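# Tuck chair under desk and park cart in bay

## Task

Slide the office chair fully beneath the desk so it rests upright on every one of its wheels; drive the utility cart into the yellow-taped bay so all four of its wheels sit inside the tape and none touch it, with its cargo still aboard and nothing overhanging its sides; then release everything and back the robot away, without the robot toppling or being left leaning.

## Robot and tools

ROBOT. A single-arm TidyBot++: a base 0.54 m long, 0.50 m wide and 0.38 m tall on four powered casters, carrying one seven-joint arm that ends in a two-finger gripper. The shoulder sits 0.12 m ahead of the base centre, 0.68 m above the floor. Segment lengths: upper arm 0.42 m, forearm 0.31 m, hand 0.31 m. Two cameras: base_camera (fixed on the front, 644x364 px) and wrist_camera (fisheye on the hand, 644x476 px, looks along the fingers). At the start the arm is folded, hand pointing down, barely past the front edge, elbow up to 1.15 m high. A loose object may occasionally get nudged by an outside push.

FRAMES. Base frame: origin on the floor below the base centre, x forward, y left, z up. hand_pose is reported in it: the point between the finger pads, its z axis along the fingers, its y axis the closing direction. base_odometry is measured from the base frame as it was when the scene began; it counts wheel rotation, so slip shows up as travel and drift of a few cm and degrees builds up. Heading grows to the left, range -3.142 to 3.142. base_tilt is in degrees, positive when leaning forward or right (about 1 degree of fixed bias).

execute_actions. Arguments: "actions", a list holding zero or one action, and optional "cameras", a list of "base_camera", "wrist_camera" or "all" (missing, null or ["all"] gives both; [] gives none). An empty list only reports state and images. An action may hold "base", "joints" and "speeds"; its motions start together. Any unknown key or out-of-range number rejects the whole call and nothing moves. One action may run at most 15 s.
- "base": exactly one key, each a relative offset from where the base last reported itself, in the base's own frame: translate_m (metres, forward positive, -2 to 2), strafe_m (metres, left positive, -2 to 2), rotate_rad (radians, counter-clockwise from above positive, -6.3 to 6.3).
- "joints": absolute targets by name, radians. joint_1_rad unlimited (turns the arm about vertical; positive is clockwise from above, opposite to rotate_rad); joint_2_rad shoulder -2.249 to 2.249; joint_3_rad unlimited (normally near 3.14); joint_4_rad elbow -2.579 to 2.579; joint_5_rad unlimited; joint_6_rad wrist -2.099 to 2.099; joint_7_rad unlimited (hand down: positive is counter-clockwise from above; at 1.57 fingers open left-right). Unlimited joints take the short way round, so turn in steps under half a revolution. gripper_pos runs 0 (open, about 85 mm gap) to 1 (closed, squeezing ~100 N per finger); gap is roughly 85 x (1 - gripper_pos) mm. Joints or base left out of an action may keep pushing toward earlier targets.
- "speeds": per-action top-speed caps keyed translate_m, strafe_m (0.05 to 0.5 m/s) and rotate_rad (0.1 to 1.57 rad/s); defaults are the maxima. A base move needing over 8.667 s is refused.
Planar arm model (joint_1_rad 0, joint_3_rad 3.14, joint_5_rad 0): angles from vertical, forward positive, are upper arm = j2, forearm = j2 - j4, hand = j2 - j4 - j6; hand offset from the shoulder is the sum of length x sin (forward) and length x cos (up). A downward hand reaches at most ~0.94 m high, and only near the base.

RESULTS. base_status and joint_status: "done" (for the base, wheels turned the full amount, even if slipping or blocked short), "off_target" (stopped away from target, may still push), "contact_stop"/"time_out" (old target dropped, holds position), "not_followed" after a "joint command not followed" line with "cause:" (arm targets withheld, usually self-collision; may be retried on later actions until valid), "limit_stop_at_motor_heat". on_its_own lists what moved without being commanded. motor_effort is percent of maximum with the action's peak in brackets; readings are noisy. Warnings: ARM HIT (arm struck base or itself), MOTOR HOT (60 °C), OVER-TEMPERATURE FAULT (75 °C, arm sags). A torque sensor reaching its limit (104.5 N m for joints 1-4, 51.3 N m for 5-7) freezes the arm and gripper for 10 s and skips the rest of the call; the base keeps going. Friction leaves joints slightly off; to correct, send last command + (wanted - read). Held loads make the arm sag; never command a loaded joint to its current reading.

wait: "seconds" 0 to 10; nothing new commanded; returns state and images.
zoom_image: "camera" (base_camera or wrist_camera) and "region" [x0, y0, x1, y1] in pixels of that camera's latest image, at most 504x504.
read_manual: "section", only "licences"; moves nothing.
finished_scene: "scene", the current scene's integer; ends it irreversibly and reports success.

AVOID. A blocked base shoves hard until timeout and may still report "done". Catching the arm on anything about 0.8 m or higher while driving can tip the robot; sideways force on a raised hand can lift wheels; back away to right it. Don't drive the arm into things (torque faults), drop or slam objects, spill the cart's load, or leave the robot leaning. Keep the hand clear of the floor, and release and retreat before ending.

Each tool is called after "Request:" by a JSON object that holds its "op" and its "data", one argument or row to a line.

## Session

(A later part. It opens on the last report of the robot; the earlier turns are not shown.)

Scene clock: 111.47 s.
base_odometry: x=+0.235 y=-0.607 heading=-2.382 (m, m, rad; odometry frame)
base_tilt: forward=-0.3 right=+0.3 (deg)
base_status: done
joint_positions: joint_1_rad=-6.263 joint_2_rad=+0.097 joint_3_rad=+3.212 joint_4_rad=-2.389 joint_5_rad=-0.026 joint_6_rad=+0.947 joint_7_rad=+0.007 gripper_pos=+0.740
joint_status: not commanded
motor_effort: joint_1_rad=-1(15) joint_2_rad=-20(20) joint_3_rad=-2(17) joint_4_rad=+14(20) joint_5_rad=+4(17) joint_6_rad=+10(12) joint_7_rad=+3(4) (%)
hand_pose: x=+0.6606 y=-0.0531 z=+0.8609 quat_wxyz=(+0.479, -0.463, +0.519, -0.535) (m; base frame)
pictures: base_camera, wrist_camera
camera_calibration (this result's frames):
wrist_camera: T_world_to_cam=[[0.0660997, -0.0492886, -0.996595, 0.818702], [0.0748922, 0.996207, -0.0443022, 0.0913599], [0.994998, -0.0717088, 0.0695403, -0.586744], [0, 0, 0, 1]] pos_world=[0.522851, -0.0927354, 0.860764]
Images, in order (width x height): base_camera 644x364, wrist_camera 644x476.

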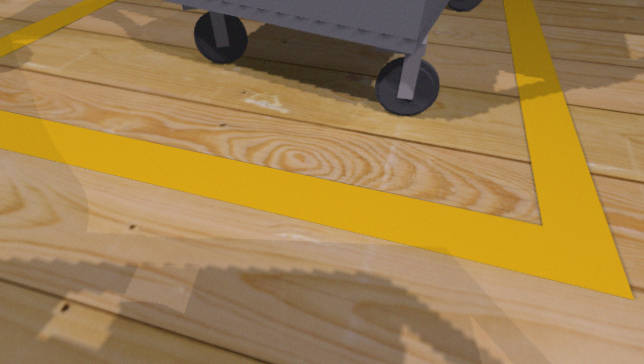

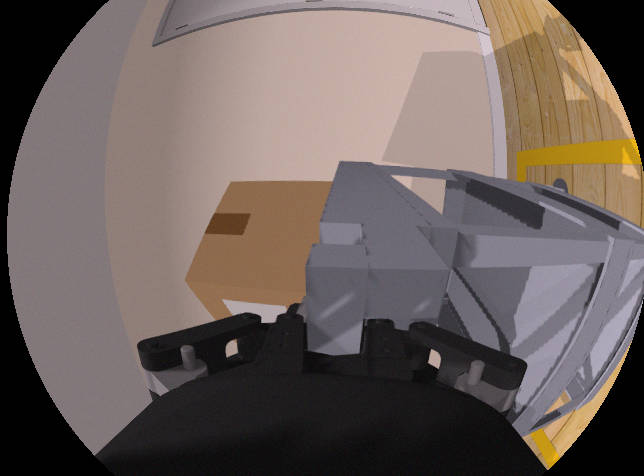

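Request:
{"op": "execute_actions", "data": {
  "actions": [
    {"joints":{"gripper_pos":0.2}}
  ],
  "cameras": []
}}

Request:
{"op": "execute_actions", "data": {
  "actions": [
    {"base":{"translate_m":-0.35}}
  ]
}}

Request:
{"op": "execute_actions", "data": {
  "actions": [
    {"base":{"strafe_m":0.47},"joints":{"gripper_pos":0,"joint_7_rad":1.57}}
  ]
}}

Request:
{"op": "execute_actions", "data": {
  "actions": [
    {"base":{"rotate_rad":-2.54},"joints":{"joint_2_rad":0.4,"joint_4_rad":-2.2,"joint_6_rad":0.9}}
  ]
}}

Scene clock: 116.97 s.
base_odometry: x=+0.235 y=-0.607 heading=-2.381 (m, m, rad; odometry frame)
base_tilt: forward=-0.3 right=+0.3 (deg)
base_status: not commanded
joint_positions: joint_1_rad=-6.271 joint_2_rad=+0.097 joint_3_rad=+3.204 joint_4_rad=-2.389 joint_5_rad=-0.003 joint_6_rad=+0.947 joint_7_rad=+0.007 gripper_pos=+0.200
joint_status: all done
motor_effort: joint_1_rad=+1(1) joint_2_rad=-18(20) joint_3_rad=+0(2) joint_4_rad=+15(15) joint_5_rad=+0(4) joint_6_rad=+9(10) joint_7_rad=+0(3) (%)
hand_pose: x=+0.6619 y=-0.0383 z=+0.8608 quat_wxyz=(+0.485, -0.476, +0.508, -0.529) (m; base frame)
pictures: none
No camera images: the call's "cameras" was empty. Leave "cameras" out to get every camera's image.

Scene clock: 119.00 s.
base_odometry: x=+0.489 y=-0.366 heading=-2.381 (m, m, rad; odometry frame)
base_tilt: forward=-0.3 right=+0.3 (deg)
base_status: done
joint_positions: joint_1_rad=-6.272 joint_2_rad=+0.096 joint_3_rad=+3.203 joint_4_rad=-2.389 joint_5_rad=-0.002 joint_6_rad=+0.947 joint_7_rad=+0.007 gripper_pos=+0.200
joint_status: not commanded
motor_effort: joint_1_rad=+1(0) joint_2_rad=-18(21) joint_3_rad=+0(1) joint_4_rad=+15(16) joint_5_rad=+0(1) joint_6_rad=+9(9) joint_7_rad=+0(0) (%)
hand_pose: x=+0.6618 y=-0.0378 z=+0.8618 quat_wxyz=(+0.486, -0.476, +0.507, -0.529) (m; base frame)
pictures: base_camera, wrist_camera
camera_calibration (this result's frames):
wrist_camera: T_world_to_cam=[[0.0686255, -0.060241, -0.995822, 0.81758], [0.0387237, 0.997584, -0.057679, 0.111536], [0.996891, -0.0346036, 0.0707924, -0.587766], [0, 0, 0, 1]] pos_world=[0.525513, -0.0823535, 0.862207]
Images, in order (width x height): base_camera 644x364, wrist_camera 644x476.

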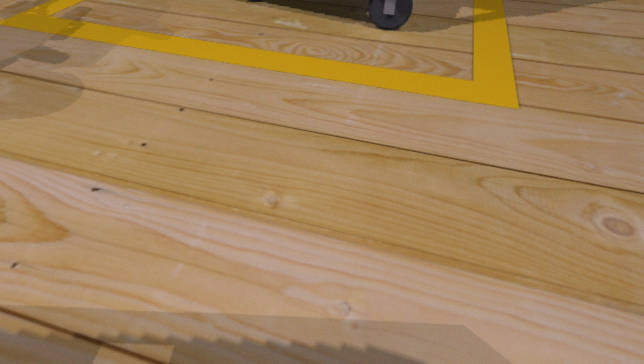

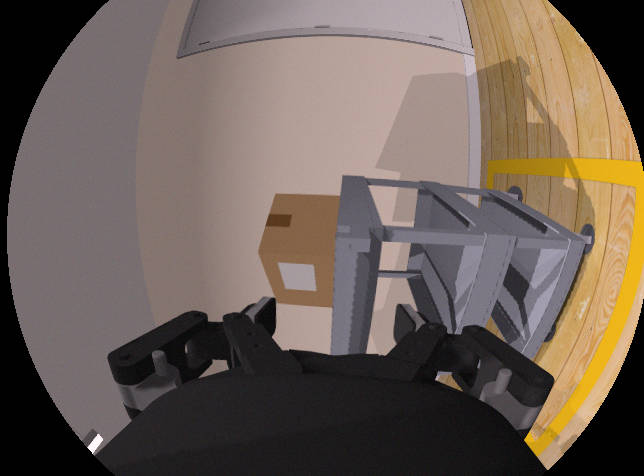

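Scene clock: 121.30 s.
base_odometry: x=+0.813 y=-0.706 heading=-2.380 (m, m, rad; odometry frame)
base_tilt: forward=-0.3 right=+0.3 (deg)
base_status: done
joint_positions: joint_1_rad=-6.279 joint_2_rad=+0.096 joint_3_rad=+3.197 joint_4_rad=-2.389 joint_5_rad=-0.001 joint_6_rad=+0.947 joint_7_rad=+1.568 gripper_pos=+0.000
joint_status: all done
motor_effort: joint_1_rad=+1(3) joint_2_rad=-18(18) joint_3_rad=+0(1) joint_4_rad=+15(15) joint_5_rad=+0(1) joint_6_rad=+9(9) joint_7_rad=+0(0) (%)
hand_pose: x=+0.6622 y=-0.0304 z=+0.8619 quat_wxyz=(-0.022, -0.695, +0.020, -0.718) (m; base frame)
pictures: base_camera, wrist_camera
camera_calibration (this result's frames):
wrist_camera: T_world_to_cam=[[-0.0217104, -0.99865, 0.0471974, -0.0496269], [-0.0076164, -0.047042, -0.998864, 0.914269], [0.999735, -0.0220452, -0.00658482, -0.522736], [0, 0, 0, 1]] pos_world=[0.528484, -0.0180747, 0.912131]
Images, in order (width x height): base_camera 644x364, wrist_camera 644x476.

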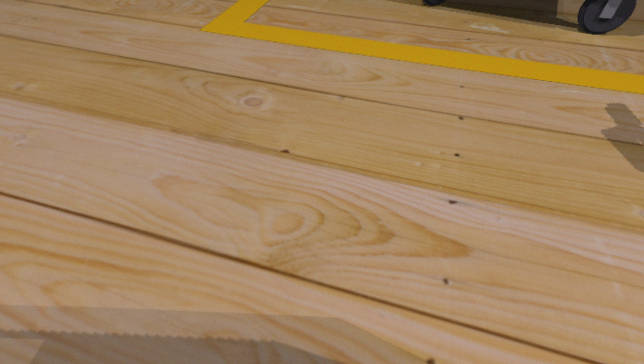

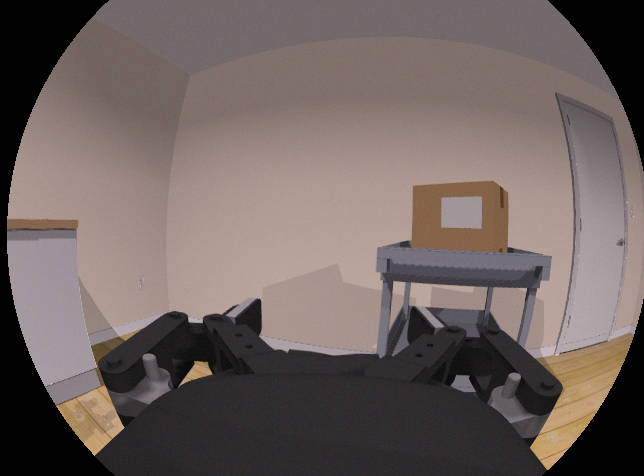

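Scene clock: 124.23 s.
base_odometry: x=+0.813 y=-0.706 heading=+1.364 (m, m, rad; odometry frame)
base_tilt: forward=-0.3 right=+0.3 (deg)
base_status: done
joint_positions: joint_1_rad=-6.279 joint_2_rad=+0.408 joint_3_rad=+3.194 joint_4_rad=-2.208 joint_5_rad=+0.001 joint_6_rad=+0.941 joint_7_rad=+1.568 gripper_pos=+0.000
joint_status: all done
motor_effort: joint_1_rad=+1(4) joint_2_rad=-26(30) joint_3_rad=+0(2) joint_4_rad=+13(15) joint_5_rad=+0(1) joint_6_rad=+9(9) joint_7_rad=+0(0) (%)
hand_pose: x=+0.7531 y=-0.0296 z=+0.7640 quat_wxyz=(-0.024, -0.743, +0.013, -0.669) (m; base frame)
pictures: base_camera, wrist_camera
camera_calibration (this result's frames):
wrist_camera: T_world_to_cam=[[-0.00672025, -0.998279, 0.0582513, -0.0620017], [-0.143425, -0.0566881, -0.988036, 0.910936], [0.989638, -0.0149946, -0.142797, -0.502376], [0, 0, 0, 1]] pos_world=[0.627405, -0.0177887, 0.831911]
Images, in order (width x height): base_camera 644x364, wrist_camera 644x476.

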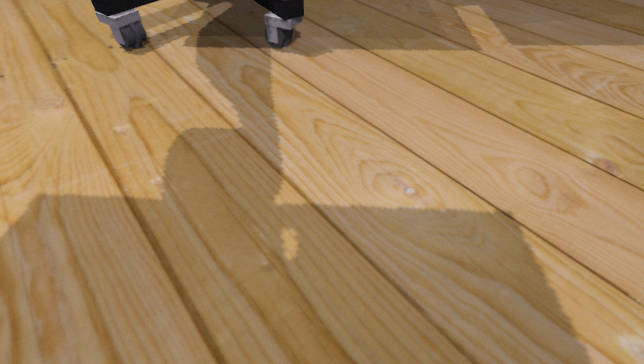

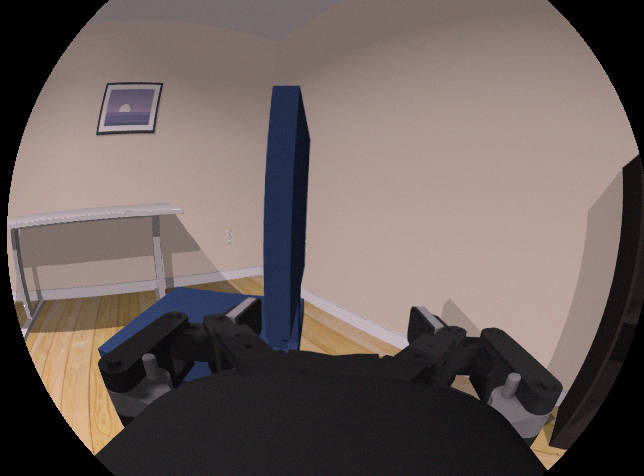

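Request:
{"op": "execute_actions", "data": {
  "actions": [
    {"base":{"strafe_m":0.085}}
  ],
  "cameras": []
}}

Request:
{"op": "execute_actions", "data": {
  "actions": [
    {"base":{"translate_m":0.2}}
  ],
  "cameras": ["wrist_camera"]
}}

Scene clock: 126.97 s.
base_odometry: x=+0.730 y=-0.688 heading=+1.363 (m, m, rad; odometry frame)
base_tilt: forward=-0.3 right=+0.3 (deg)
base_status: done
joint_positions: joint_1_rad=-6.285 joint_2_rad=+0.408 joint_3_rad=+3.193 joint_4_rad=-2.208 joint_5_rad=+0.001 joint_6_rad=+0.941 joint_7_rad=+1.568 gripper_pos=+0.000
joint_status: not commanded
motor_effort: joint_1_rad=+1(2) joint_2_rad=-26(27) joint_3_rad=+0(2) joint_4_rad=+13(13) joint_5_rad=+0(1) joint_6_rad=+8(9) joint_7_rad=+0(0) (%)
hand_pose: x=+0.7533 y=-0.0255 z=+0.7640 quat_wxyz=(-0.022, -0.743, +0.010, -0.669) (m; base frame)
pictures: none
No camera images: the call's "cameras" was empty. Leave "cameras" out to get every camera's image.

Scene clock: 128.60 s.
base_odometry: x=+0.771 y=-0.492 heading=+1.363 (m, m, rad; odometry frame)
base_tilt: forward=-0.3 right=+0.3 (deg)
base_status: done
joint_positions: joint_1_rad=-6.285 joint_2_rad=+0.406 joint_3_rad=+3.193 joint_4_rad=-2.207 joint_5_rad=+0.001 joint_6_rad=+0.940 joint_7_rad=+1.568 gripper_pos=+0.000
joint_status: not commanded
motor_effort: joint_1_rad=+1(1) joint_2_rad=-26(30) joint_3_rad=+0(2) joint_4_rad=+13(15) joint_5_rad=+0(1) joint_6_rad=+9(9) joint_7_rad=+0(0) (%)
hand_pose: x=+0.7535 y=-0.0256 z=+0.7650 quat_wxyz=(-0.022, -0.742, +0.010, -0.670) (m; base frame)
pictures: wrist_camera
camera_calibration (this result's frames):
wrist_camera: T_world_to_cam=[[-0.000283281, -0.998316, 0.0580016, -0.0626388], [-0.141602, -0.0573771, -0.988259, 0.911064], [0.989924, -0.00849312, -0.141348, -0.503694], [0, 0, 0, 1]] pos_world=[0.62761, -0.0145371, 0.832804]
Images, in order (width x height): wrist_camera 644x476.

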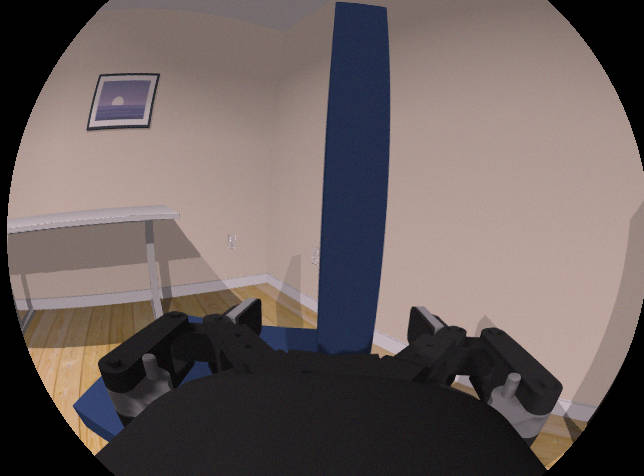

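Request:
{"op": "execute_actions", "data": {
  "actions": [
    {"base":{"translate_m":0.11}}
  ],
  "cameras": []
}}

Request:
{"op": "execute_actions", "data": {
  "actions": [
    {"joints":{"gripper_pos":1}}
  ],
  "cameras": []
}}

Request:
{"op": "execute_actions", "data": {
  "actions": [
    {"base":{"strafe_m":0.8},"speeds":{"strafe_m":0.2}}
  ]
}}

Request:
{"op": "execute_actions", "data": {
  "actions": [
    {"base":{"rotate_rad":-1.0},"speeds":{"rotate_rad":0.25}}
  ]
}}

Scene clock: 133.43 s.
base_odometry: x=+0.794 y=-0.385 heading=+1.363 (m, m, rad; odometry frame)
base_tilt: forward=-0.3 right=+0.3 (deg)
base_status: done
joint_positions: joint_1_rad=-6.272 joint_2_rad=+0.404 joint_3_rad=+3.197 joint_4_rad=-2.209 joint_5_rad=+0.001 joint_6_rad=+0.938 joint_7_rad=+1.568 gripper_pos=+0.000
joint_status: not commanded
motor_effort: joint_1_rad=+0(5) joint_2_rad=-27(30) joint_3_rad=-2(5) joint_4_rad=+14(26) joint_5_rad=+1(5) joint_6_rad=+9(9) joint_7_rad=+0(1) (%)
hand_pose: x=+0.7521 y=-0.0360 z=+0.7654 quat_wxyz=(-0.028, -0.742, +0.016, -0.669) (m; base frame)
pictures: none
No camera images: the call's "cameras" was empty. Leave "cameras" out to get every camera's image.

Scene clock: 134.57 s.
base_odometry: x=+0.794 y=-0.385 heading=+1.363 (m, m, rad; odometry frame)
base_tilt: forward=-0.2 right=+0.3 (deg)
base_status: not commanded
joint_positions: joint_1_rad=-6.294 joint_2_rad=+0.406 joint_3_rad=+3.179 joint_4_rad=-2.200 joint_5_rad=+0.014 joint_6_rad=+0.934 joint_7_rad=+1.563 gripper_pos=+0.559
joint_status: gripper_pos off_target (ended at +0.559, target +1.000)
motor_effort: joint_1_rad=+3(7) joint_2_rad=-27(29) joint_3_rad=+1(8) joint_4_rad=+14(22) joint_5_rad=-1(5) joint_6_rad=+9(10) joint_7_rad=+0(6) (%)
hand_pose: x=+0.7557 y=-0.0090 z=+0.7668 quat_wxyz=(-0.009, -0.742, +0.000, -0.671) (m; base frame)
pictures: none
No camera images: the call's "cameras" was empty. Leave "cameras" out to get every camera's image.

Scene clock: 139.63 s.
base_odometry: x=+0.011 y=-0.220 heading=+1.363 (m, m, rad; odometry frame)
base_tilt: forward=-0.3 right=+0.3 (deg)
base_status: done
joint_positions: joint_1_rad=-6.253 joint_2_rad=+0.405 joint_3_rad=+3.227 joint_4_rad=-2.200 joint_5_rad=-0.026 joint_6_rad=+0.931 joint_7_rad=+1.565 gripper_pos=+0.565
joint_status: not commanded
motor_effort: joint_1_rad=-3(20) joint_2_rad=-28(30) joint_3_rad=-4(19) joint_4_rad=+11(18) joint_5_rad=+4(16) joint_6_rad=+8(10) joint_7_rad=-1(5) (%)
hand_pose: x=+0.7517 y=-0.0711 z=+0.7666 quat_wxyz=(-0.049, -0.741, +0.044, -0.668) (m; base frame)
pictures: base_camera, wrist_camera
camera_calibration (this result's frames):
wrist_camera: T_world_to_cam=[[-0.0864514, -0.994773, 0.0543333, -0.0403404], [-0.145577, -0.0413382, -0.988483, 0.914046], [0.985562, -0.0933654, -0.141243, -0.504979], [0, 0, 0, 1]] pos_world=[0.627265, -0.049492, 0.834386]
Images, in order (width x height): base_camera 644x364, wrist_camera 644x476.

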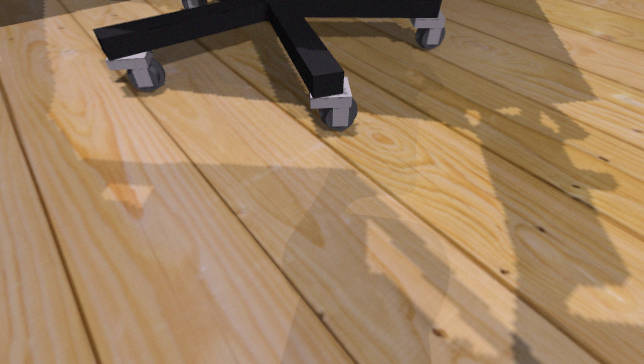

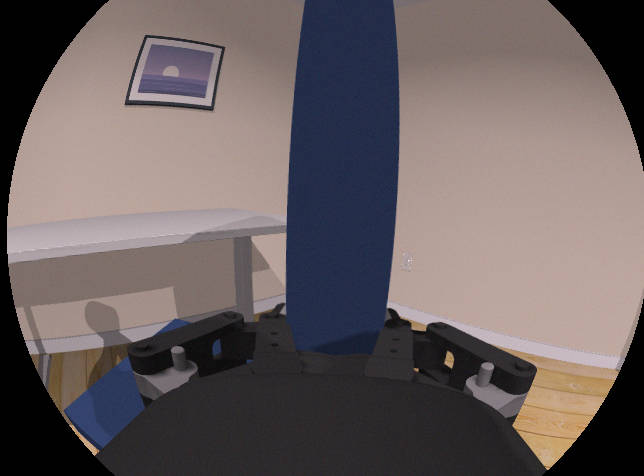

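Scene clock: 144.57 s.
base_odometry: x=+0.011 y=-0.220 heading=+0.366 (m, m, rad; odometry frame)
base_tilt: forward=-0.3 right=+0.3 (deg)
base_status: done
joint_positions: joint_1_rad=-6.299 joint_2_rad=+0.401 joint_3_rad=+3.169 joint_4_rad=-2.204 joint_5_rad=+0.035 joint_6_rad=+0.931 joint_7_rad=+1.560 gripper_pos=+0.570
joint_status: not commanded
motor_effort: joint_1_rad=+3(22) joint_2_rad=-28(30) joint_3_rad=+1(20) joint_4_rad=+12(18) joint_5_rad=+1(16) joint_6_rad=+9(10) joint_7_rad=+2(5) (%)
hand_pose: x=+0.7540 y=+0.0048 z=+0.7667 quat_wxyz=(+0.000, -0.743, -0.013, -0.670) (m; base frame)
pictures: base_camera, wrist_camera
camera_calibration (this result's frames):
wrist_camera: T_world_to_cam=[[0.0636028, -0.996305, 0.057709, -0.080357], [-0.139384, -0.0661276, -0.988028, 0.912738], [0.988194, 0.0547976, -0.143075, -0.501367], [0, 0, 0, 1]] pos_world=[0.62778, 0.00777085, 0.834715]
Images, in order (width x height): base_camera 644x364, wrist_camera 644x476.

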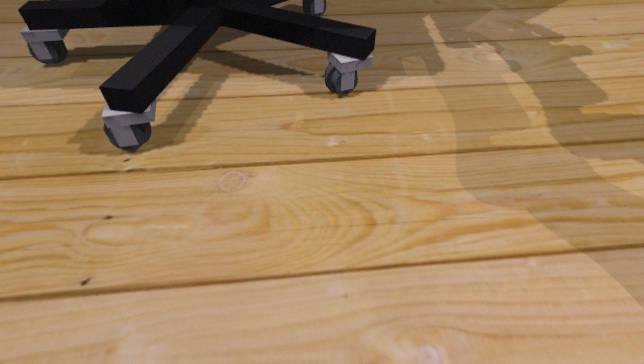

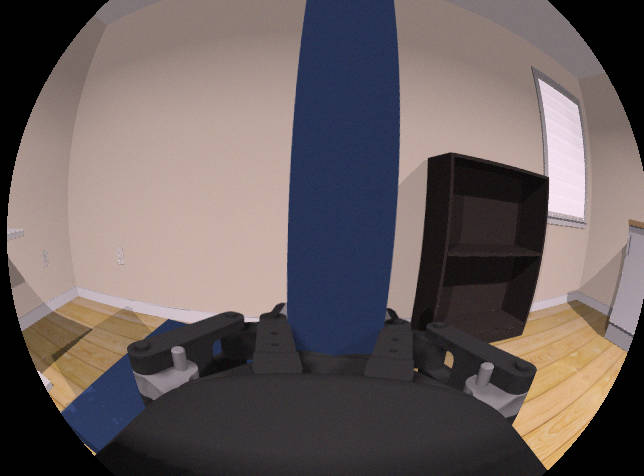

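Request:
{"op": "execute_actions", "data": {
  "actions": [
    {"base":{"translate_m":-0.5},"speeds":{"translate_m":0.2}}
  ],
  "cameras": []
}}

Request:
{"op": "execute_actions", "data": {
  "actions": [
    {"base":{"strafe_m":0.55},"speeds":{"strafe_m":0.2}}
  ]
}}

Scene clock: 149.80 s.
base_odometry: x=-0.457 y=-0.398 heading=+0.365 (m, m, rad; odometry frame)
base_tilt: forward=-0.3 right=+0.3 (deg)
base_status: done
joint_positions: joint_1_rad=-6.231 joint_2_rad=+0.405 joint_3_rad=+3.238 joint_4_rad=-2.197 joint_5_rad=-0.026 joint_6_rad=+0.926 joint_7_rad=+1.560 gripper_pos=+0.570
joint_status: not commanded
motor_effort: joint_1_rad=-10(13) joint_2_rad=-26(34) joint_3_rad=-10(12) joint_4_rad=+15(16) joint_5_rad=+7(10) joint_6_rad=+7(11) joint_7_rad=-1(2) (%)
hand_pose: x=+0.7500 y=-0.0911 z=+0.7666 quat_wxyz=(-0.060, -0.741, +0.056, -0.667) (m; base frame)
pictures: none
No camera images: the call's "cameras" was empty. Leave "cameras" out to get every camera's image.

Scene clock: 153.57 s.
base_odometry: x=-0.653 y=+0.116 heading=+0.365 (m, m, rad; odometry frame)
base_tilt: forward=-0.3 right=+0.3 (deg)
base_status: done
joint_positions: joint_1_rad=-6.253 joint_2_rad=+0.406 joint_3_rad=+3.226 joint_4_rad=-2.196 joint_5_rad=-0.025 joint_6_rad=+0.926 joint_7_rad=+1.562 gripper_pos=+0.570
joint_status: not commanded
motor_effort: joint_1_rad=-3(20) joint_2_rad=-27(30) joint_3_rad=-4(19) joint_4_rad=+10(16) joint_5_rad=+3(15) joint_6_rad=+7(10) joint_7_rad=-2(3) (%)
hand_pose: x=+0.7532 y=-0.0706 z=+0.7667 quat_wxyz=(-0.048, -0.741, +0.044, -0.668) (m; base frame)
pictures: base_camera, wrist_camera
camera_calibration (this result's frames):
wrist_camera: T_world_to_cam=[[-0.0851134, -0.995022, 0.0518322, -0.0388701], [-0.146024, -0.0390023, -0.988512, 0.914958], [0.985613, -0.0917044, -0.141978, -0.505757], [0, 0, 0, 1]] pos_world=[0.628778, -0.0493712, 0.834655]
Images, in order (width x height): base_camera 644x364, wrist_camera 644x476.

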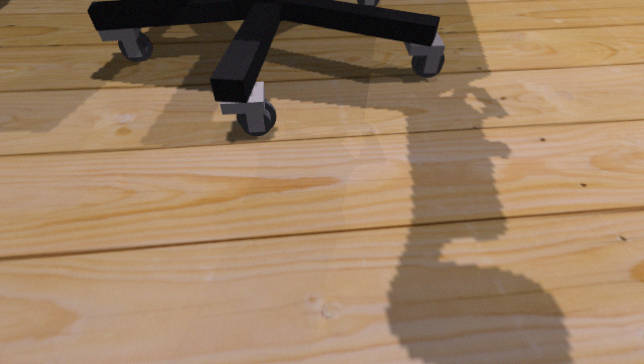

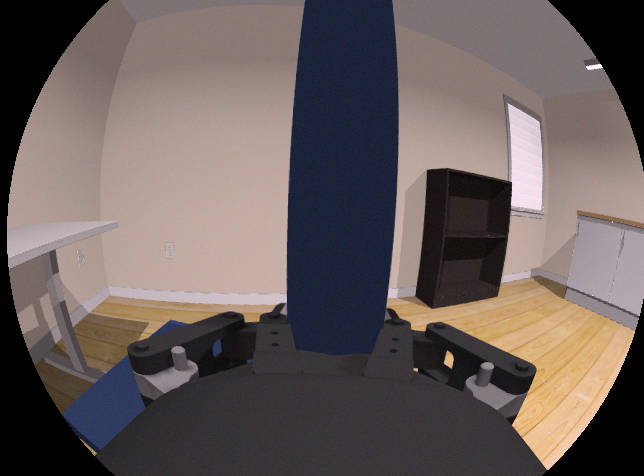

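Request:
{"op": "execute_actions", "data": {
  "actions": [
    {"base":{"rotate_rad":0.2},"speeds":{"rotate_rad":0.2}}
  ],
  "cameras": []
}}

Request:
{"op": "execute_actions", "data": {
  "actions": [
    {"joints":{"gripper_pos":0,"joint_1_rad":0.07}}
  ],
  "cameras": []
}}

Request:
{"op": "execute_actions", "data": {
  "actions": [
    {"base":{"translate_m":-0.13}}
  ]
}}

Request:
{"op": "execute_actions", "data": {
  "actions": [
    {"base":{"strafe_m":-0.95}}
  ]
}}

Scene clock: 158.27 s.
base_odometry: x=-0.653 y=+0.116 heading=+0.563 (m, m, rad; odometry frame)
base_tilt: forward=-0.3 right=+0.2 (deg)
base_status: done
joint_positions: joint_1_rad=-6.256 joint_2_rad=+0.407 joint_3_rad=+3.223 joint_4_rad=-2.195 joint_5_rad=-0.026 joint_6_rad=+0.926 joint_7_rad=+1.565 gripper_pos=+0.571
joint_status: not commanded
motor_effort: joint_1_rad=-2(18) joint_2_rad=-26(31) joint_3_rad=-4(17) joint_4_rad=+9(15) joint_5_rad=+3(15) joint_6_rad=+6(9) joint_7_rad=-1(3) (%)
hand_pose: x=+0.7539 y=-0.0669 z=+0.7668 quat_wxyz=(-0.046, -0.741, +0.042, -0.668) (m; base frame)
pictures: none
No camera images: the call's "cameras" was empty. Leave "cameras" out to get every camera's image.

Scene clock: 159.37 s.
base_odometry: x=-0.653 y=+0.116 heading=+0.564 (m, m, rad; odometry frame)
base_tilt: forward=-0.3 right=+0.3 (deg)
base_status: not commanded
joint_positions: joint_1_rad=-6.226 joint_2_rad=+0.405 joint_3_rad=+3.205 joint_4_rad=-2.199 joint_5_rad=-0.004 joint_6_rad=+0.926 joint_7_rad=+1.565 gripper_pos=+0.000
joint_status: all done
motor_effort: joint_1_rad=+1(2) joint_2_rad=-26(29) joint_3_rad=+0(4) joint_4_rad=+13(14) joint_5_rad=+0(3) joint_6_rad=+8(9) joint_7_rad=+0(1) (%)
hand_pose: x=+0.7519 y=-0.0706 z=+0.7651 quat_wxyz=(-0.046, -0.743, +0.039, -0.667) (m; base frame)
pictures: none
No camera images: the call's "cameras" was empty. Leave "cameras" out to get every camera's image.

Scene clock: 160.73 s.
base_odometry: x=-0.763 y=+0.046 heading=+0.565 (m, m, rad; odometry frame)
base_tilt: forward=-0.3 right=+0.3 (deg)
base_status: done
joint_positions: joint_1_rad=-6.226 joint_2_rad=+0.402 joint_3_rad=+3.204 joint_4_rad=-2.199 joint_5_rad=-0.003 joint_6_rad=+0.926 joint_7_rad=+1.565 gripper_pos=+0.000
joint_status: not commanded
motor_effort: joint_1_rad=+1(2) joint_2_rad=-27(30) joint_3_rad=+0(1) joint_4_rad=+14(15) joint_5_rad=+0(0) joint_6_rad=+9(9) joint_7_rad=+0(0) (%)
hand_pose: x=+0.7516 y=-0.0704 z=+0.7673 quat_wxyz=(-0.046, -0.742, +0.038, -0.668) (m; base frame)
pictures: base_camera, wrist_camera
camera_calibration (this result's frames):
wrist_camera: T_world_to_cam=[[-0.0738008, -0.995692, 0.0561321, -0.0507042], [-0.146769, -0.0448286, -0.988155, 0.915105], [0.986414, -0.0811651, -0.142828, -0.503223], [0, 0, 0, 1]] pos_world=[0.626953, -0.050307, 0.835237]
Images, in order (width x height): base_camera 644x364, wrist_camera 644x476.

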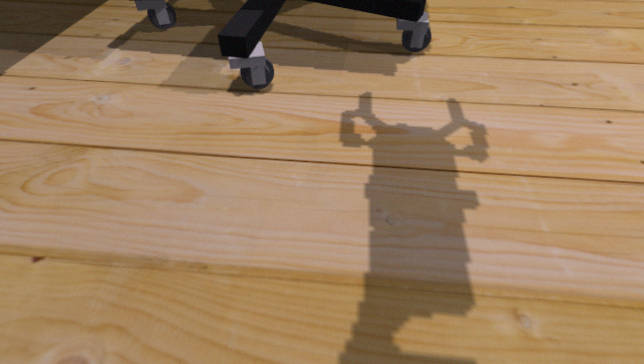

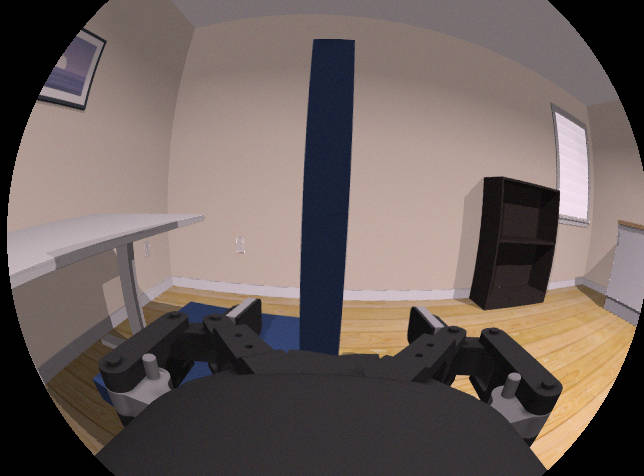

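Scene clock: 164.13 s.
base_odometry: x=-0.255 y=-0.755 heading=+0.566 (m, m, rad; odometry frame)
base_tilt: forward=-0.2 right=+0.2 (deg)
base_status: done
joint_positions: joint_1_rad=-6.212 joint_2_rad=+0.404 joint_3_rad=+3.197 joint_4_rad=-2.199 joint_5_rad=+0.001 joint_6_rad=+0.926 joint_7_rad=+1.565 gripper_pos=+0.000
joint_status: not commanded
motor_effort: joint_1_rad=+1(8) joint_2_rad=-26(34) joint_3_rad=+0(6) joint_4_rad=+14(15) joint_5_rad=+0(2) joint_6_rad=+9(10) joint_7_rad=+0(0) (%)
hand_pose: x=+0.7513 y=-0.0742 z=+0.7660 quat_wxyz=(-0.047, -0.742, +0.040, -0.667) (m; base frame)
pictures: base_camera, wrist_camera
camera_calibration (this result's frames):
wrist_camera: T_world_to_cam=[[-0.0771178, -0.995461, 0.0557751, -0.051594], [-0.149062, -0.0438013, -0.987857, 0.91525], [0.985816, -0.0844954, -0.145008, -0.501614], [0, 0, 0, 1]] pos_world=[0.62695, -0.0536547, 0.834276]
Images, in order (width x height): base_camera 644x364, wrist_camera 644x476.

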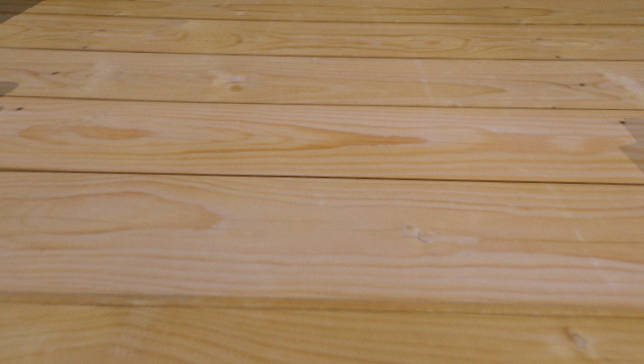

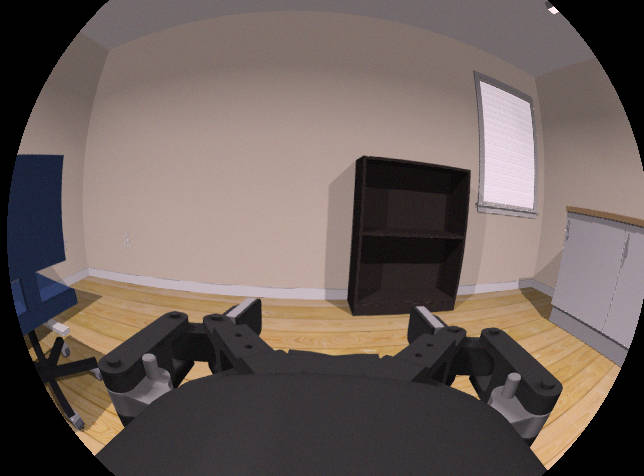

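Request:
{"op": "execute_actions", "data": {
  "actions": [
    {"base":{"translate_m":1.04},"joints":{"joint_1_rad":2.4}}
  ],
  "cameras": ["wrist_camera"]
}}

Request:
{"op": "execute_actions", "data": {
  "actions": [
    {"base":{"strafe_m":-0.15},"joints":{"joint_1_rad":0,"joint_2_rad":0.9,"joint_4_rad":-1.85,"joint_6_rad":0.9}}
  ],
  "cameras": []
}}

Request:
{"op": "execute_actions", "data": {
  "actions": [
    {"base":{"rotate_rad":1.52}}
  ]
}}

Scene clock: 170.27 s.
base_odometry: x=+0.623 y=-0.198 heading=+0.566 (m, m, rad; odometry frame)
base_tilt: forward=-0.3 right=+0.3 (deg)
base_status: done
joint_positions: joint_1_rad=-3.896 joint_2_rad=+0.403 joint_3_rad=+3.197 joint_4_rad=-2.199 joint_5_rad=+0.001 joint_6_rad=+0.926 joint_7_rad=+1.565 gripper_pos=+0.000
joint_status: all done
motor_effort: joint_1_rad=+1(4) joint_2_rad=-26(28) joint_3_rad=+0(2) joint_4_rad=+13(14) joint_5_rad=+0(1) joint_6_rad=+9(9) joint_7_rad=+0(0) (%)
hand_pose: x=-0.3642 y=-0.4145 z=+0.7662 quat_wxyz=(-0.630, -0.261, +0.696, -0.225) (m; base frame)
pictures: wrist_camera
camera_calibration (this result's frames):
wrist_camera: T_world_to_cam=[[-0.679462, 0.731591, 0.0557377, 0.0200914], [0.0686412, 0.139016, -0.987908, 0.889378], [-0.730493, -0.66742, -0.144673, -0.297599], [0, 0, 0, 1]] pos_world=[-0.26479, -0.33696, 0.834449]
Images, in order (width x height): wrist_camera 644x476.

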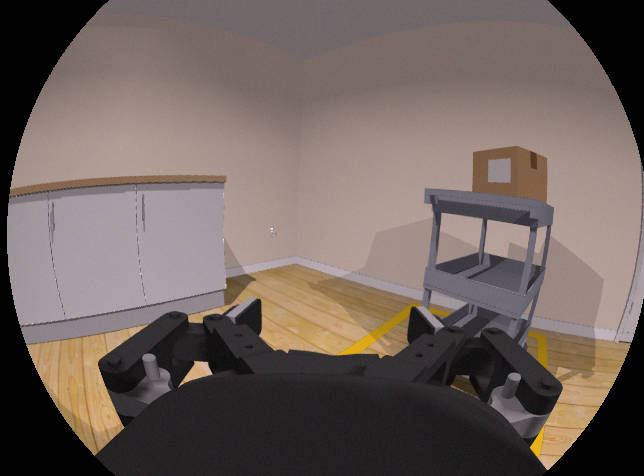

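Scene clock: 173.67 s.
base_odometry: x=+0.704 y=-0.324 heading=+0.566 (m, m, rad; odometry frame)
base_tilt: forward=-0.2 right=+0.3 (deg)
base_status: done
joint_positions: joint_1_rad=-6.280 joint_2_rad=+0.887 joint_3_rad=+3.196 joint_4_rad=-1.870 joint_5_rad=+0.001 joint_6_rad=+0.926 joint_7_rad=+1.565 gripper_pos=+0.000
joint_status: all done
motor_effort: joint_1_rad=+0(3) joint_2_rad=-37(38) joint_3_rad=-1(2) joint_4_rad=+11(15) joint_5_rad=+0(1) joint_6_rad=+8(9) joint_7_rad=+0(0) (%)
hand_pose: x=+0.8636 y=-0.0308 z=+0.5762 quat_wxyz=(-0.026, -0.793, +0.004, -0.609) (m; base frame)
pictures: none
No camera images: the call's "cameras" was empty. Leave "cameras" out to get every camera's image.

Scene clock: 176.23 s.
base_odometry: x=+0.704 y=-0.324 heading=+2.086 (m, m, rad; odometry frame)
base_tilt: forward=-0.3 right=+0.3 (deg)
base_status: done
joint_positions: joint_1_rad=-6.290 joint_2_rad=+0.887 joint_3_rad=+3.182 joint_4_rad=-1.855 joint_5_rad=+0.003 joint_6_rad=+0.926 joint_7_rad=+1.565 gripper_pos=+0.000
joint_status: not commanded
motor_effort: joint_1_rad=+1(8) joint_2_rad=-37(39) joint_3_rad=+0(3) joint_4_rad=+11(12) joint_5_rad=+0(1) joint_6_rad=+8(9) joint_7_rad=+0(0) (%)
hand_pose: x=+0.8697 y=-0.0152 z=+0.5822 quat_wxyz=(-0.016, -0.788, -0.001, -0.615) (m; base frame)
pictures: base_camera, wrist_camera
camera_calibration (this result's frames):
wrist_camera: T_world_to_cam=[[0.0320963, -0.997697, 0.0597467, -0.070826], [-0.280039, -0.06636, -0.957692, 0.849841], [0.959452, 0.014007, -0.281524, -0.536028], [0, 0, 0, 1]] pos_world=[0.754555, -0.00675926, 0.667214]
Images, in order (width x height): base_camera 644x364, wrist_camera 644x476.

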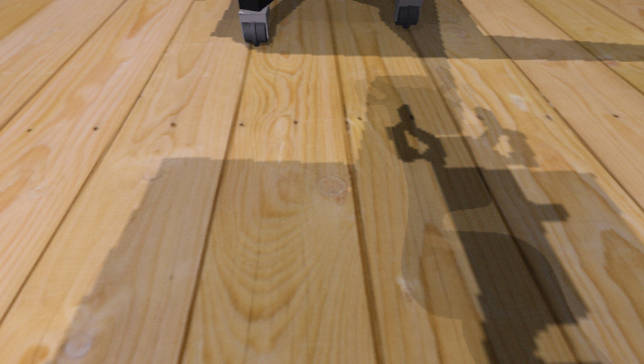

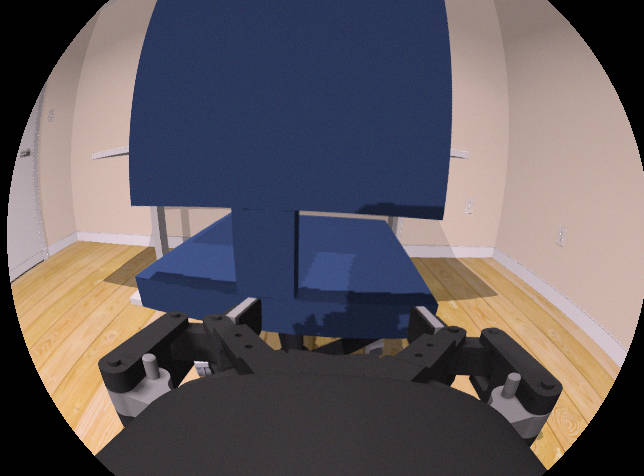

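Request:
{"op": "execute_actions", "data": {
  "actions": [
    {"base":{"strafe_m":0.08},"joints":{"joint_6_rad":0.84}}
  ],
  "cameras": []
}}

Request:
{"op": "execute_actions", "data": {
  "actions": [
    {"base":{"translate_m":0.13}}
  ],
  "cameras": ["wrist_camera"]
}}

Scene clock: 183.30 s.
base_odometry: x=+0.634 y=-0.364 heading=+2.087 (m, m, rad; odometry frame)
base_tilt: forward=-0.3 right=+0.2 (deg)
base_status: done
joint_positions: joint_1_rad=-6.290 joint_2_rad=+0.891 joint_3_rad=+3.183 joint_4_rad=-1.855 joint_5_rad=+0.003 joint_6_rad=+0.877 joint_7_rad=+1.565 gripper_pos=+0.000
joint_status: all done
motor_effort: joint_1_rad=+1(5) joint_2_rad=-37(39) joint_3_rad=+0(2) joint_4_rad=+11(12) joint_5_rad=+0(1) joint_6_rad=+8(9) joint_7_rad=+0(0) (%)
hand_pose: x=+0.8652 y=-0.0157 z=+0.5650 quat_wxyz=(-0.016, -0.804, -0.001, -0.594) (m; base frame)
pictures: none
No camera images: the call's "cameras" was empty. Leave "cameras" out to get every camera's image.

Scene clock: 184.67 s.
base_odometry: x=+0.570 y=-0.251 heading=+2.087 (m, m, rad; odometry frame)
base_tilt: forward=-0.2 right=+0.3 (deg)
base_status: done
joint_positions: joint_1_rad=-6.290 joint_2_rad=+0.891 joint_3_rad=+3.183 joint_4_rad=-1.854 joint_5_rad=+0.003 joint_6_rad=+0.877 joint_7_rad=+1.565 gripper_pos=+0.000
joint_status: not commanded
motor_effort: joint_1_rad=+1(0) joint_2_rad=-37(39) joint_3_rad=+0(1) joint_4_rad=+11(13) joint_5_rad=+0(0) joint_6_rad=+8(9) joint_7_rad=+0(0) (%)
hand_pose: x=+0.8654 y=-0.0160 z=+0.5648 quat_wxyz=(-0.016, -0.804, -0.001, -0.594) (m; base frame)
pictures: wrist_camera
camera_calibration (this result's frames):
wrist_camera: T_world_to_cam=[[0.0331355, -0.997791, 0.0575688, -0.0701096], [-0.32956, -0.0652869, -0.941874, 0.865948], [0.943553, 0.0122371, -0.330996, -0.495165], [0, 0, 0, 1]] pos_world=[0.75492, -0.00736031, 0.655753]
Images, in order (width x height): wrist_camera 644x476.

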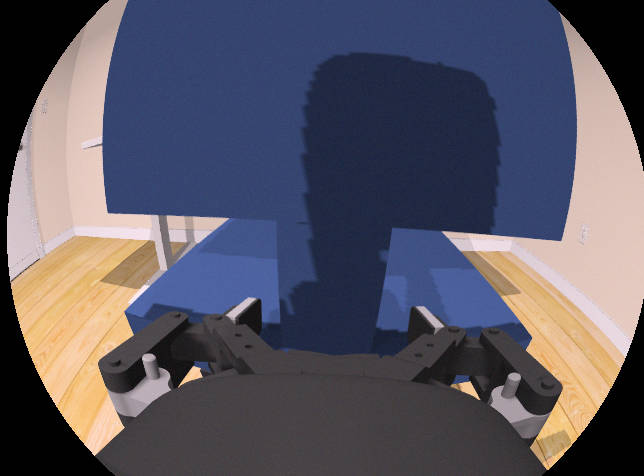

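Request:
{"op": "execute_actions", "data": {
  "actions": [
    {"base":{"translate_m":0.08},"speeds":{"translate_m":0.1}}
  ],
  "cameras": ["wrist_camera"]
}}

Request:
{"op": "execute_actions", "data": {
  "actions": [
    {"joints":{"gripper_pos":1}}
  ],
  "cameras": []
}}

Request:
{"op": "execute_actions", "data": {
  "actions": [
    {"base":{"translate_m":0.4},"speeds":{"translate_m":0.15}}
  ],
  "cameras": ["base_camera"]
}}

Scene clock: 188.80 s.
base_odometry: x=+0.530 y=-0.181 heading=+2.088 (m, m, rad; odometry frame)
base_tilt: forward=-0.2 right=+0.3 (deg)
base_status: done
joint_positions: joint_1_rad=-6.290 joint_2_rad=+0.898 joint_3_rad=+3.183 joint_4_rad=-1.856 joint_5_rad=+0.008 joint_6_rad=+0.875 joint_7_rad=+1.565 gripper_pos=+0.000
joint_status: not commanded
motor_effort: joint_1_rad=+1(4) joint_2_rad=-37(39) joint_3_rad=+0(2) joint_4_rad=+11(21) joint_5_rad=+0(3) joint_6_rad=+8(10) joint_7_rad=+0(0) (%)
hand_pose: x=+0.8636 y=-0.0147 z=+0.5584 quat_wxyz=(-0.016, -0.807, -0.004, -0.590) (m; base frame)
pictures: wrist_camera
camera_calibration (this result's frames):
wrist_camera: T_world_to_cam=[[0.0387134, -0.997491, 0.0592762, -0.074153], [-0.339434, -0.0689207, -0.938101, 0.865717], [0.939833, 0.0161967, -0.341251, -0.486642], [0, 0, 0, 1]] pos_world=[0.754087, -0.0064191, 0.650459]
Images, in order (width x height): wrist_camera 644x476.

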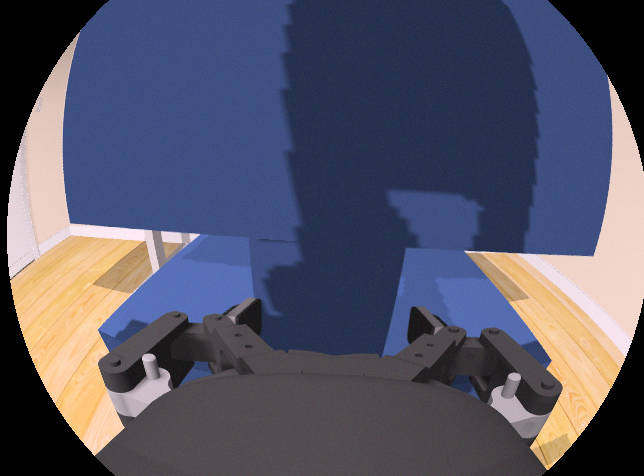

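Scene clock: 189.90 s.
base_odometry: x=+0.530 y=-0.182 heading=+2.088 (m, m, rad; odometry frame)
base_tilt: forward=-0.3 right=+0.3 (deg)
base_status: not commanded
joint_positions: joint_1_rad=-6.296 joint_2_rad=+0.899 joint_3_rad=+3.180 joint_4_rad=-1.865 joint_5_rad=+0.012 joint_6_rad=+0.872 joint_7_rad=+1.565 gripper_pos=+0.999
joint_status: all done
motor_effort: joint_1_rad=+3(6) joint_2_rad=-38(39) joint_3_rad=+2(4) joint_4_rad=+14(17) joint_5_rad=-1(4) joint_6_rad=+10(10) joint_7_rad=+0(0) (%)
hand_pose: x=+0.8598 y=-0.0081 z=+0.5529 quat_wxyz=(-0.012, -0.811, -0.008, -0.585) (m; base frame)
pictures: none
No camera images: the call's "cameras" was empty. Leave "cameras" out to get every camera's image.

Scene clock: 193.30 s.
base_odometry: x=+0.332 y=+0.166 heading=+2.088 (m, m, rad; odometry frame)
base_tilt: forward=-0.2 right=+0.3 (deg)
base_status: done
joint_positions: joint_1_rad=-6.294 joint_2_rad=+0.896 joint_3_rad=+3.180 joint_4_rad=-1.864 joint_5_rad=+0.012 joint_6_rad=+0.869 joint_7_rad=+1.565 gripper_pos=+0.999
joint_status: not commanded
motor_effort: joint_1_rad=+0(5) joint_2_rad=-37(39) joint_3_rad=+0(3) joint_4_rad=+11(20) joint_5_rad=+0(2) joint_6_rad=+8(11) joint_7_rad=+0(0) (%)
hand_pose: x=+0.8604 y=-0.0095 z=+0.5551 quat_wxyz=(-0.013, -0.811, -0.007, -0.585) (m; base frame)
pictures: base_camera
Images, in order (width x height): base_camera 644x364.

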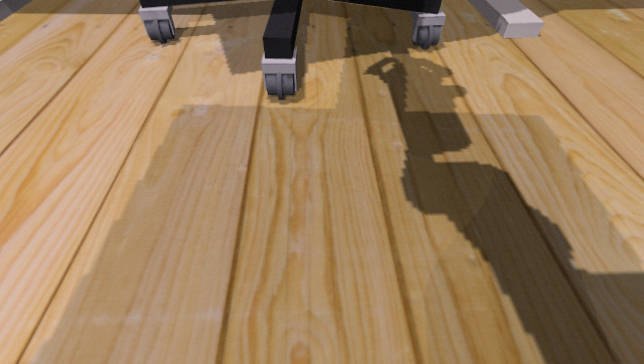

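Request:
{"op": "execute_actions", "data": {
  "actions": [
    {"base":{"translate_m":-0.03},"joints":{"gripper_pos":0,"joint_6_rad":0.88}}
  ]
}}

Scene clock: 195.67 s.
base_odometry: x=+0.347 y=+0.140 heading=+2.088 (m, m, rad; odometry frame)
base_tilt: forward=-0.2 right=+0.3 (deg)
base_status: done
joint_positions: joint_1_rad=-6.294 joint_2_rad=+0.896 joint_3_rad=+3.180 joint_4_rad=-1.861 joint_5_rad=+0.012 joint_6_rad=+0.869 joint_7_rad=+1.565 gripper_pos=+0.000
joint_status: all done
motor_effort: joint_1_rad=+1(4) joint_2_rad=-37(39) joint_3_rad=+0(1) joint_4_rad=+11(12) joint_5_rad=+0(1) joint_6_rad=+8(9) joint_7_rad=+0(0) (%)
hand_pose: x=+0.8614 y=-0.0096 z=+0.5561 quat_wxyz=(-0.013, -0.810, -0.007, -0.586) (m; base frame)
pictures: base_camera, wrist_camera
camera_calibration (this result's frames):
wrist_camera: T_world_to_cam=[[0.0478584, -0.997145, 0.0584075, -0.0762804], [-0.347508, -0.0714433, -0.934952, 0.86836], [0.936455, 0.0244482, -0.349935, -0.477533], [0, 0, 0, 1]] pos_world=[0.752601, -0.00234932, 0.649224]
Images, in order (width x height): base_camera 644x364, wrist_camera 644x476.

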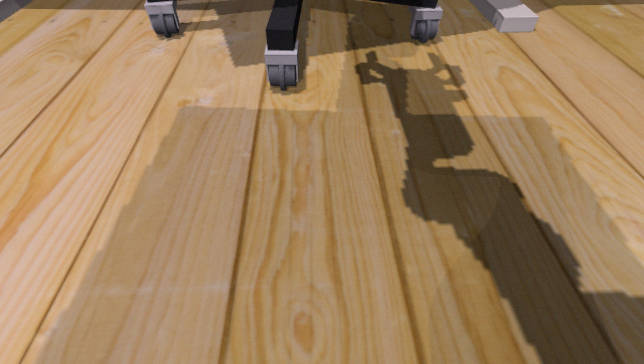

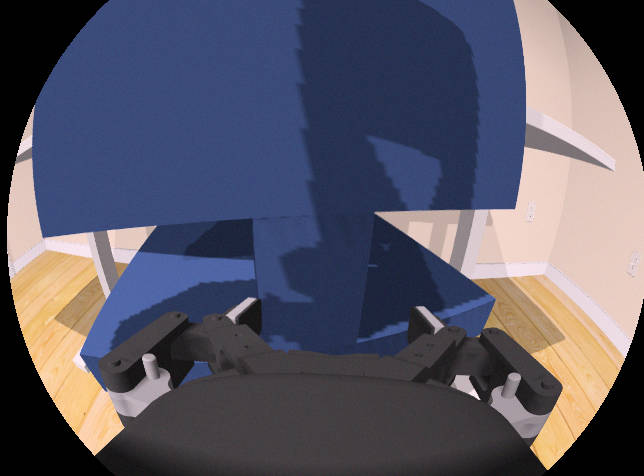

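Request:
{"op": "execute_actions", "data": {
  "actions": [
    {"base":{"strafe_m":0.02}}
  ],
  "cameras": ["wrist_camera"]
}}

Request:
{"op": "execute_actions", "data": {
  "actions": [
    {"base":{"translate_m":0.07},"speeds":{"translate_m":0.07}}
  ]
}}

Scene clock: 198.13 s.
base_odometry: x=+0.330 y=+0.130 heading=+2.088 (m, m, rad; odometry frame)
base_tilt: forward=-0.2 right=+0.3 (deg)
base_status: done
joint_positions: joint_1_rad=-6.290 joint_2_rad=+0.896 joint_3_rad=+3.181 joint_4_rad=-1.861 joint_5_rad=+0.012 joint_6_rad=+0.869 joint_7_rad=+1.565 gripper_pos=+0.000
joint_status: not commanded
motor_effort: joint_1_rad=+2(3) joint_2_rad=-37(38) joint_3_rad=+0(1) joint_4_rad=+11(11) joint_5_rad=+0(1) joint_6_rad=+8(8) joint_7_rad=+0(0) (%)
hand_pose: x=+0.8613 y=-0.0128 z=+0.5561 quat_wxyz=(-0.014, -0.810, -0.005, -0.586) (m; base frame)
pictures: wrist_camera
camera_calibration (this result's frames):
wrist_camera: T_world_to_cam=[[0.0435701, -0.997334, 0.0585376, -0.0758588], [-0.34781, -0.0700702, -0.934943, 0.868389], [0.936552, 0.0203755, -0.349936, -0.477546], [0, 0, 0, 1]] pos_world=[0.752586, -0.00507806, 0.649224]
Images, in order (width x height): wrist_camera 644x476.

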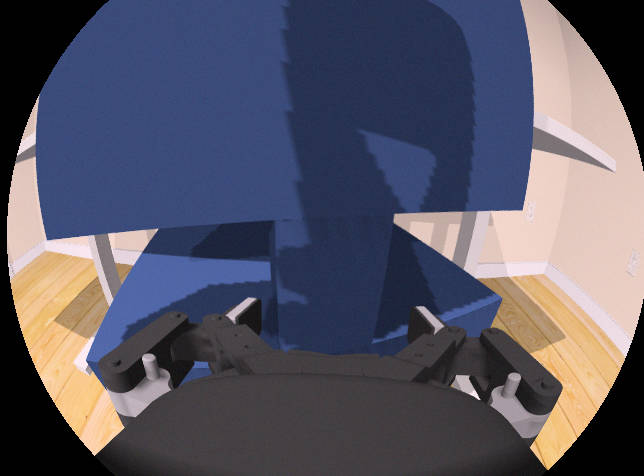

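Scene clock: 199.67 s.
base_odometry: x=+0.295 y=+0.191 heading=+2.088 (m, m, rad; odometry frame)
base_tilt: forward=-0.3 right=+0.3 (deg)
base_status: done
joint_positions: joint_1_rad=-6.294 joint_2_rad=+0.885 joint_3_rad=+3.180 joint_4_rad=-1.884 joint_5_rad=+0.014 joint_6_rad=+0.869 joint_7_rad=+1.565 gripper_pos=+0.000
joint_status: not commanded
motor_effort: joint_1_rad=+5(7) joint_2_rad=-34(40) joint_3_rad=+3(5) joint_4_rad=+17(19) joint_5_rad=-2(3) joint_6_rad=+8(11) joint_7_rad=+0(1) (%)
hand_pose: x=+0.8540 y=-0.0087 z=+0.5549 quat_wxyz=(-0.012, -0.813, -0.008, -0.582) (m; base frame)
pictures: base_camera, wrist_camera
camera_calibration (this result's frames):
wrist_camera: T_world_to_cam=[[0.050154, -0.99709, 0.0574135, -0.0763302], [-0.358176, -0.0716188, -0.930903, 0.871589], [0.932306, 0.0261244, -0.360725, -0.461553], [0, 0, 0, 1]] pos_world=[0.746319, -0.00162815, 0.649254]
Images, in order (width x height): base_camera 644x364, wrist_camera 644x476.

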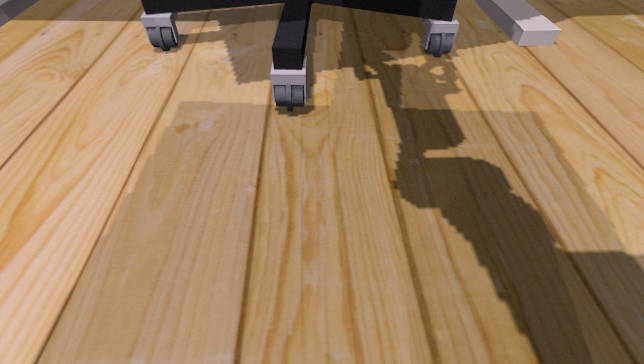

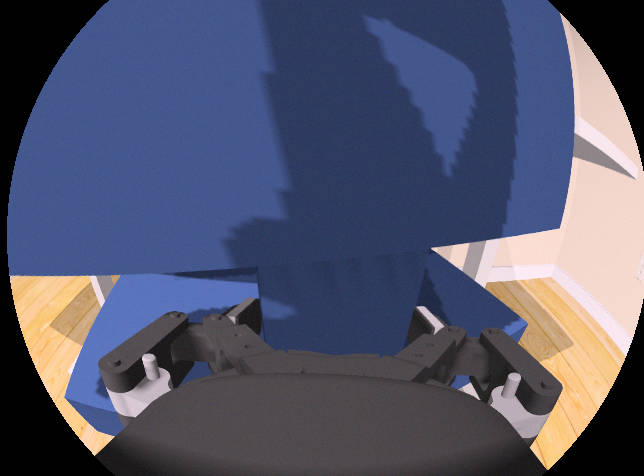

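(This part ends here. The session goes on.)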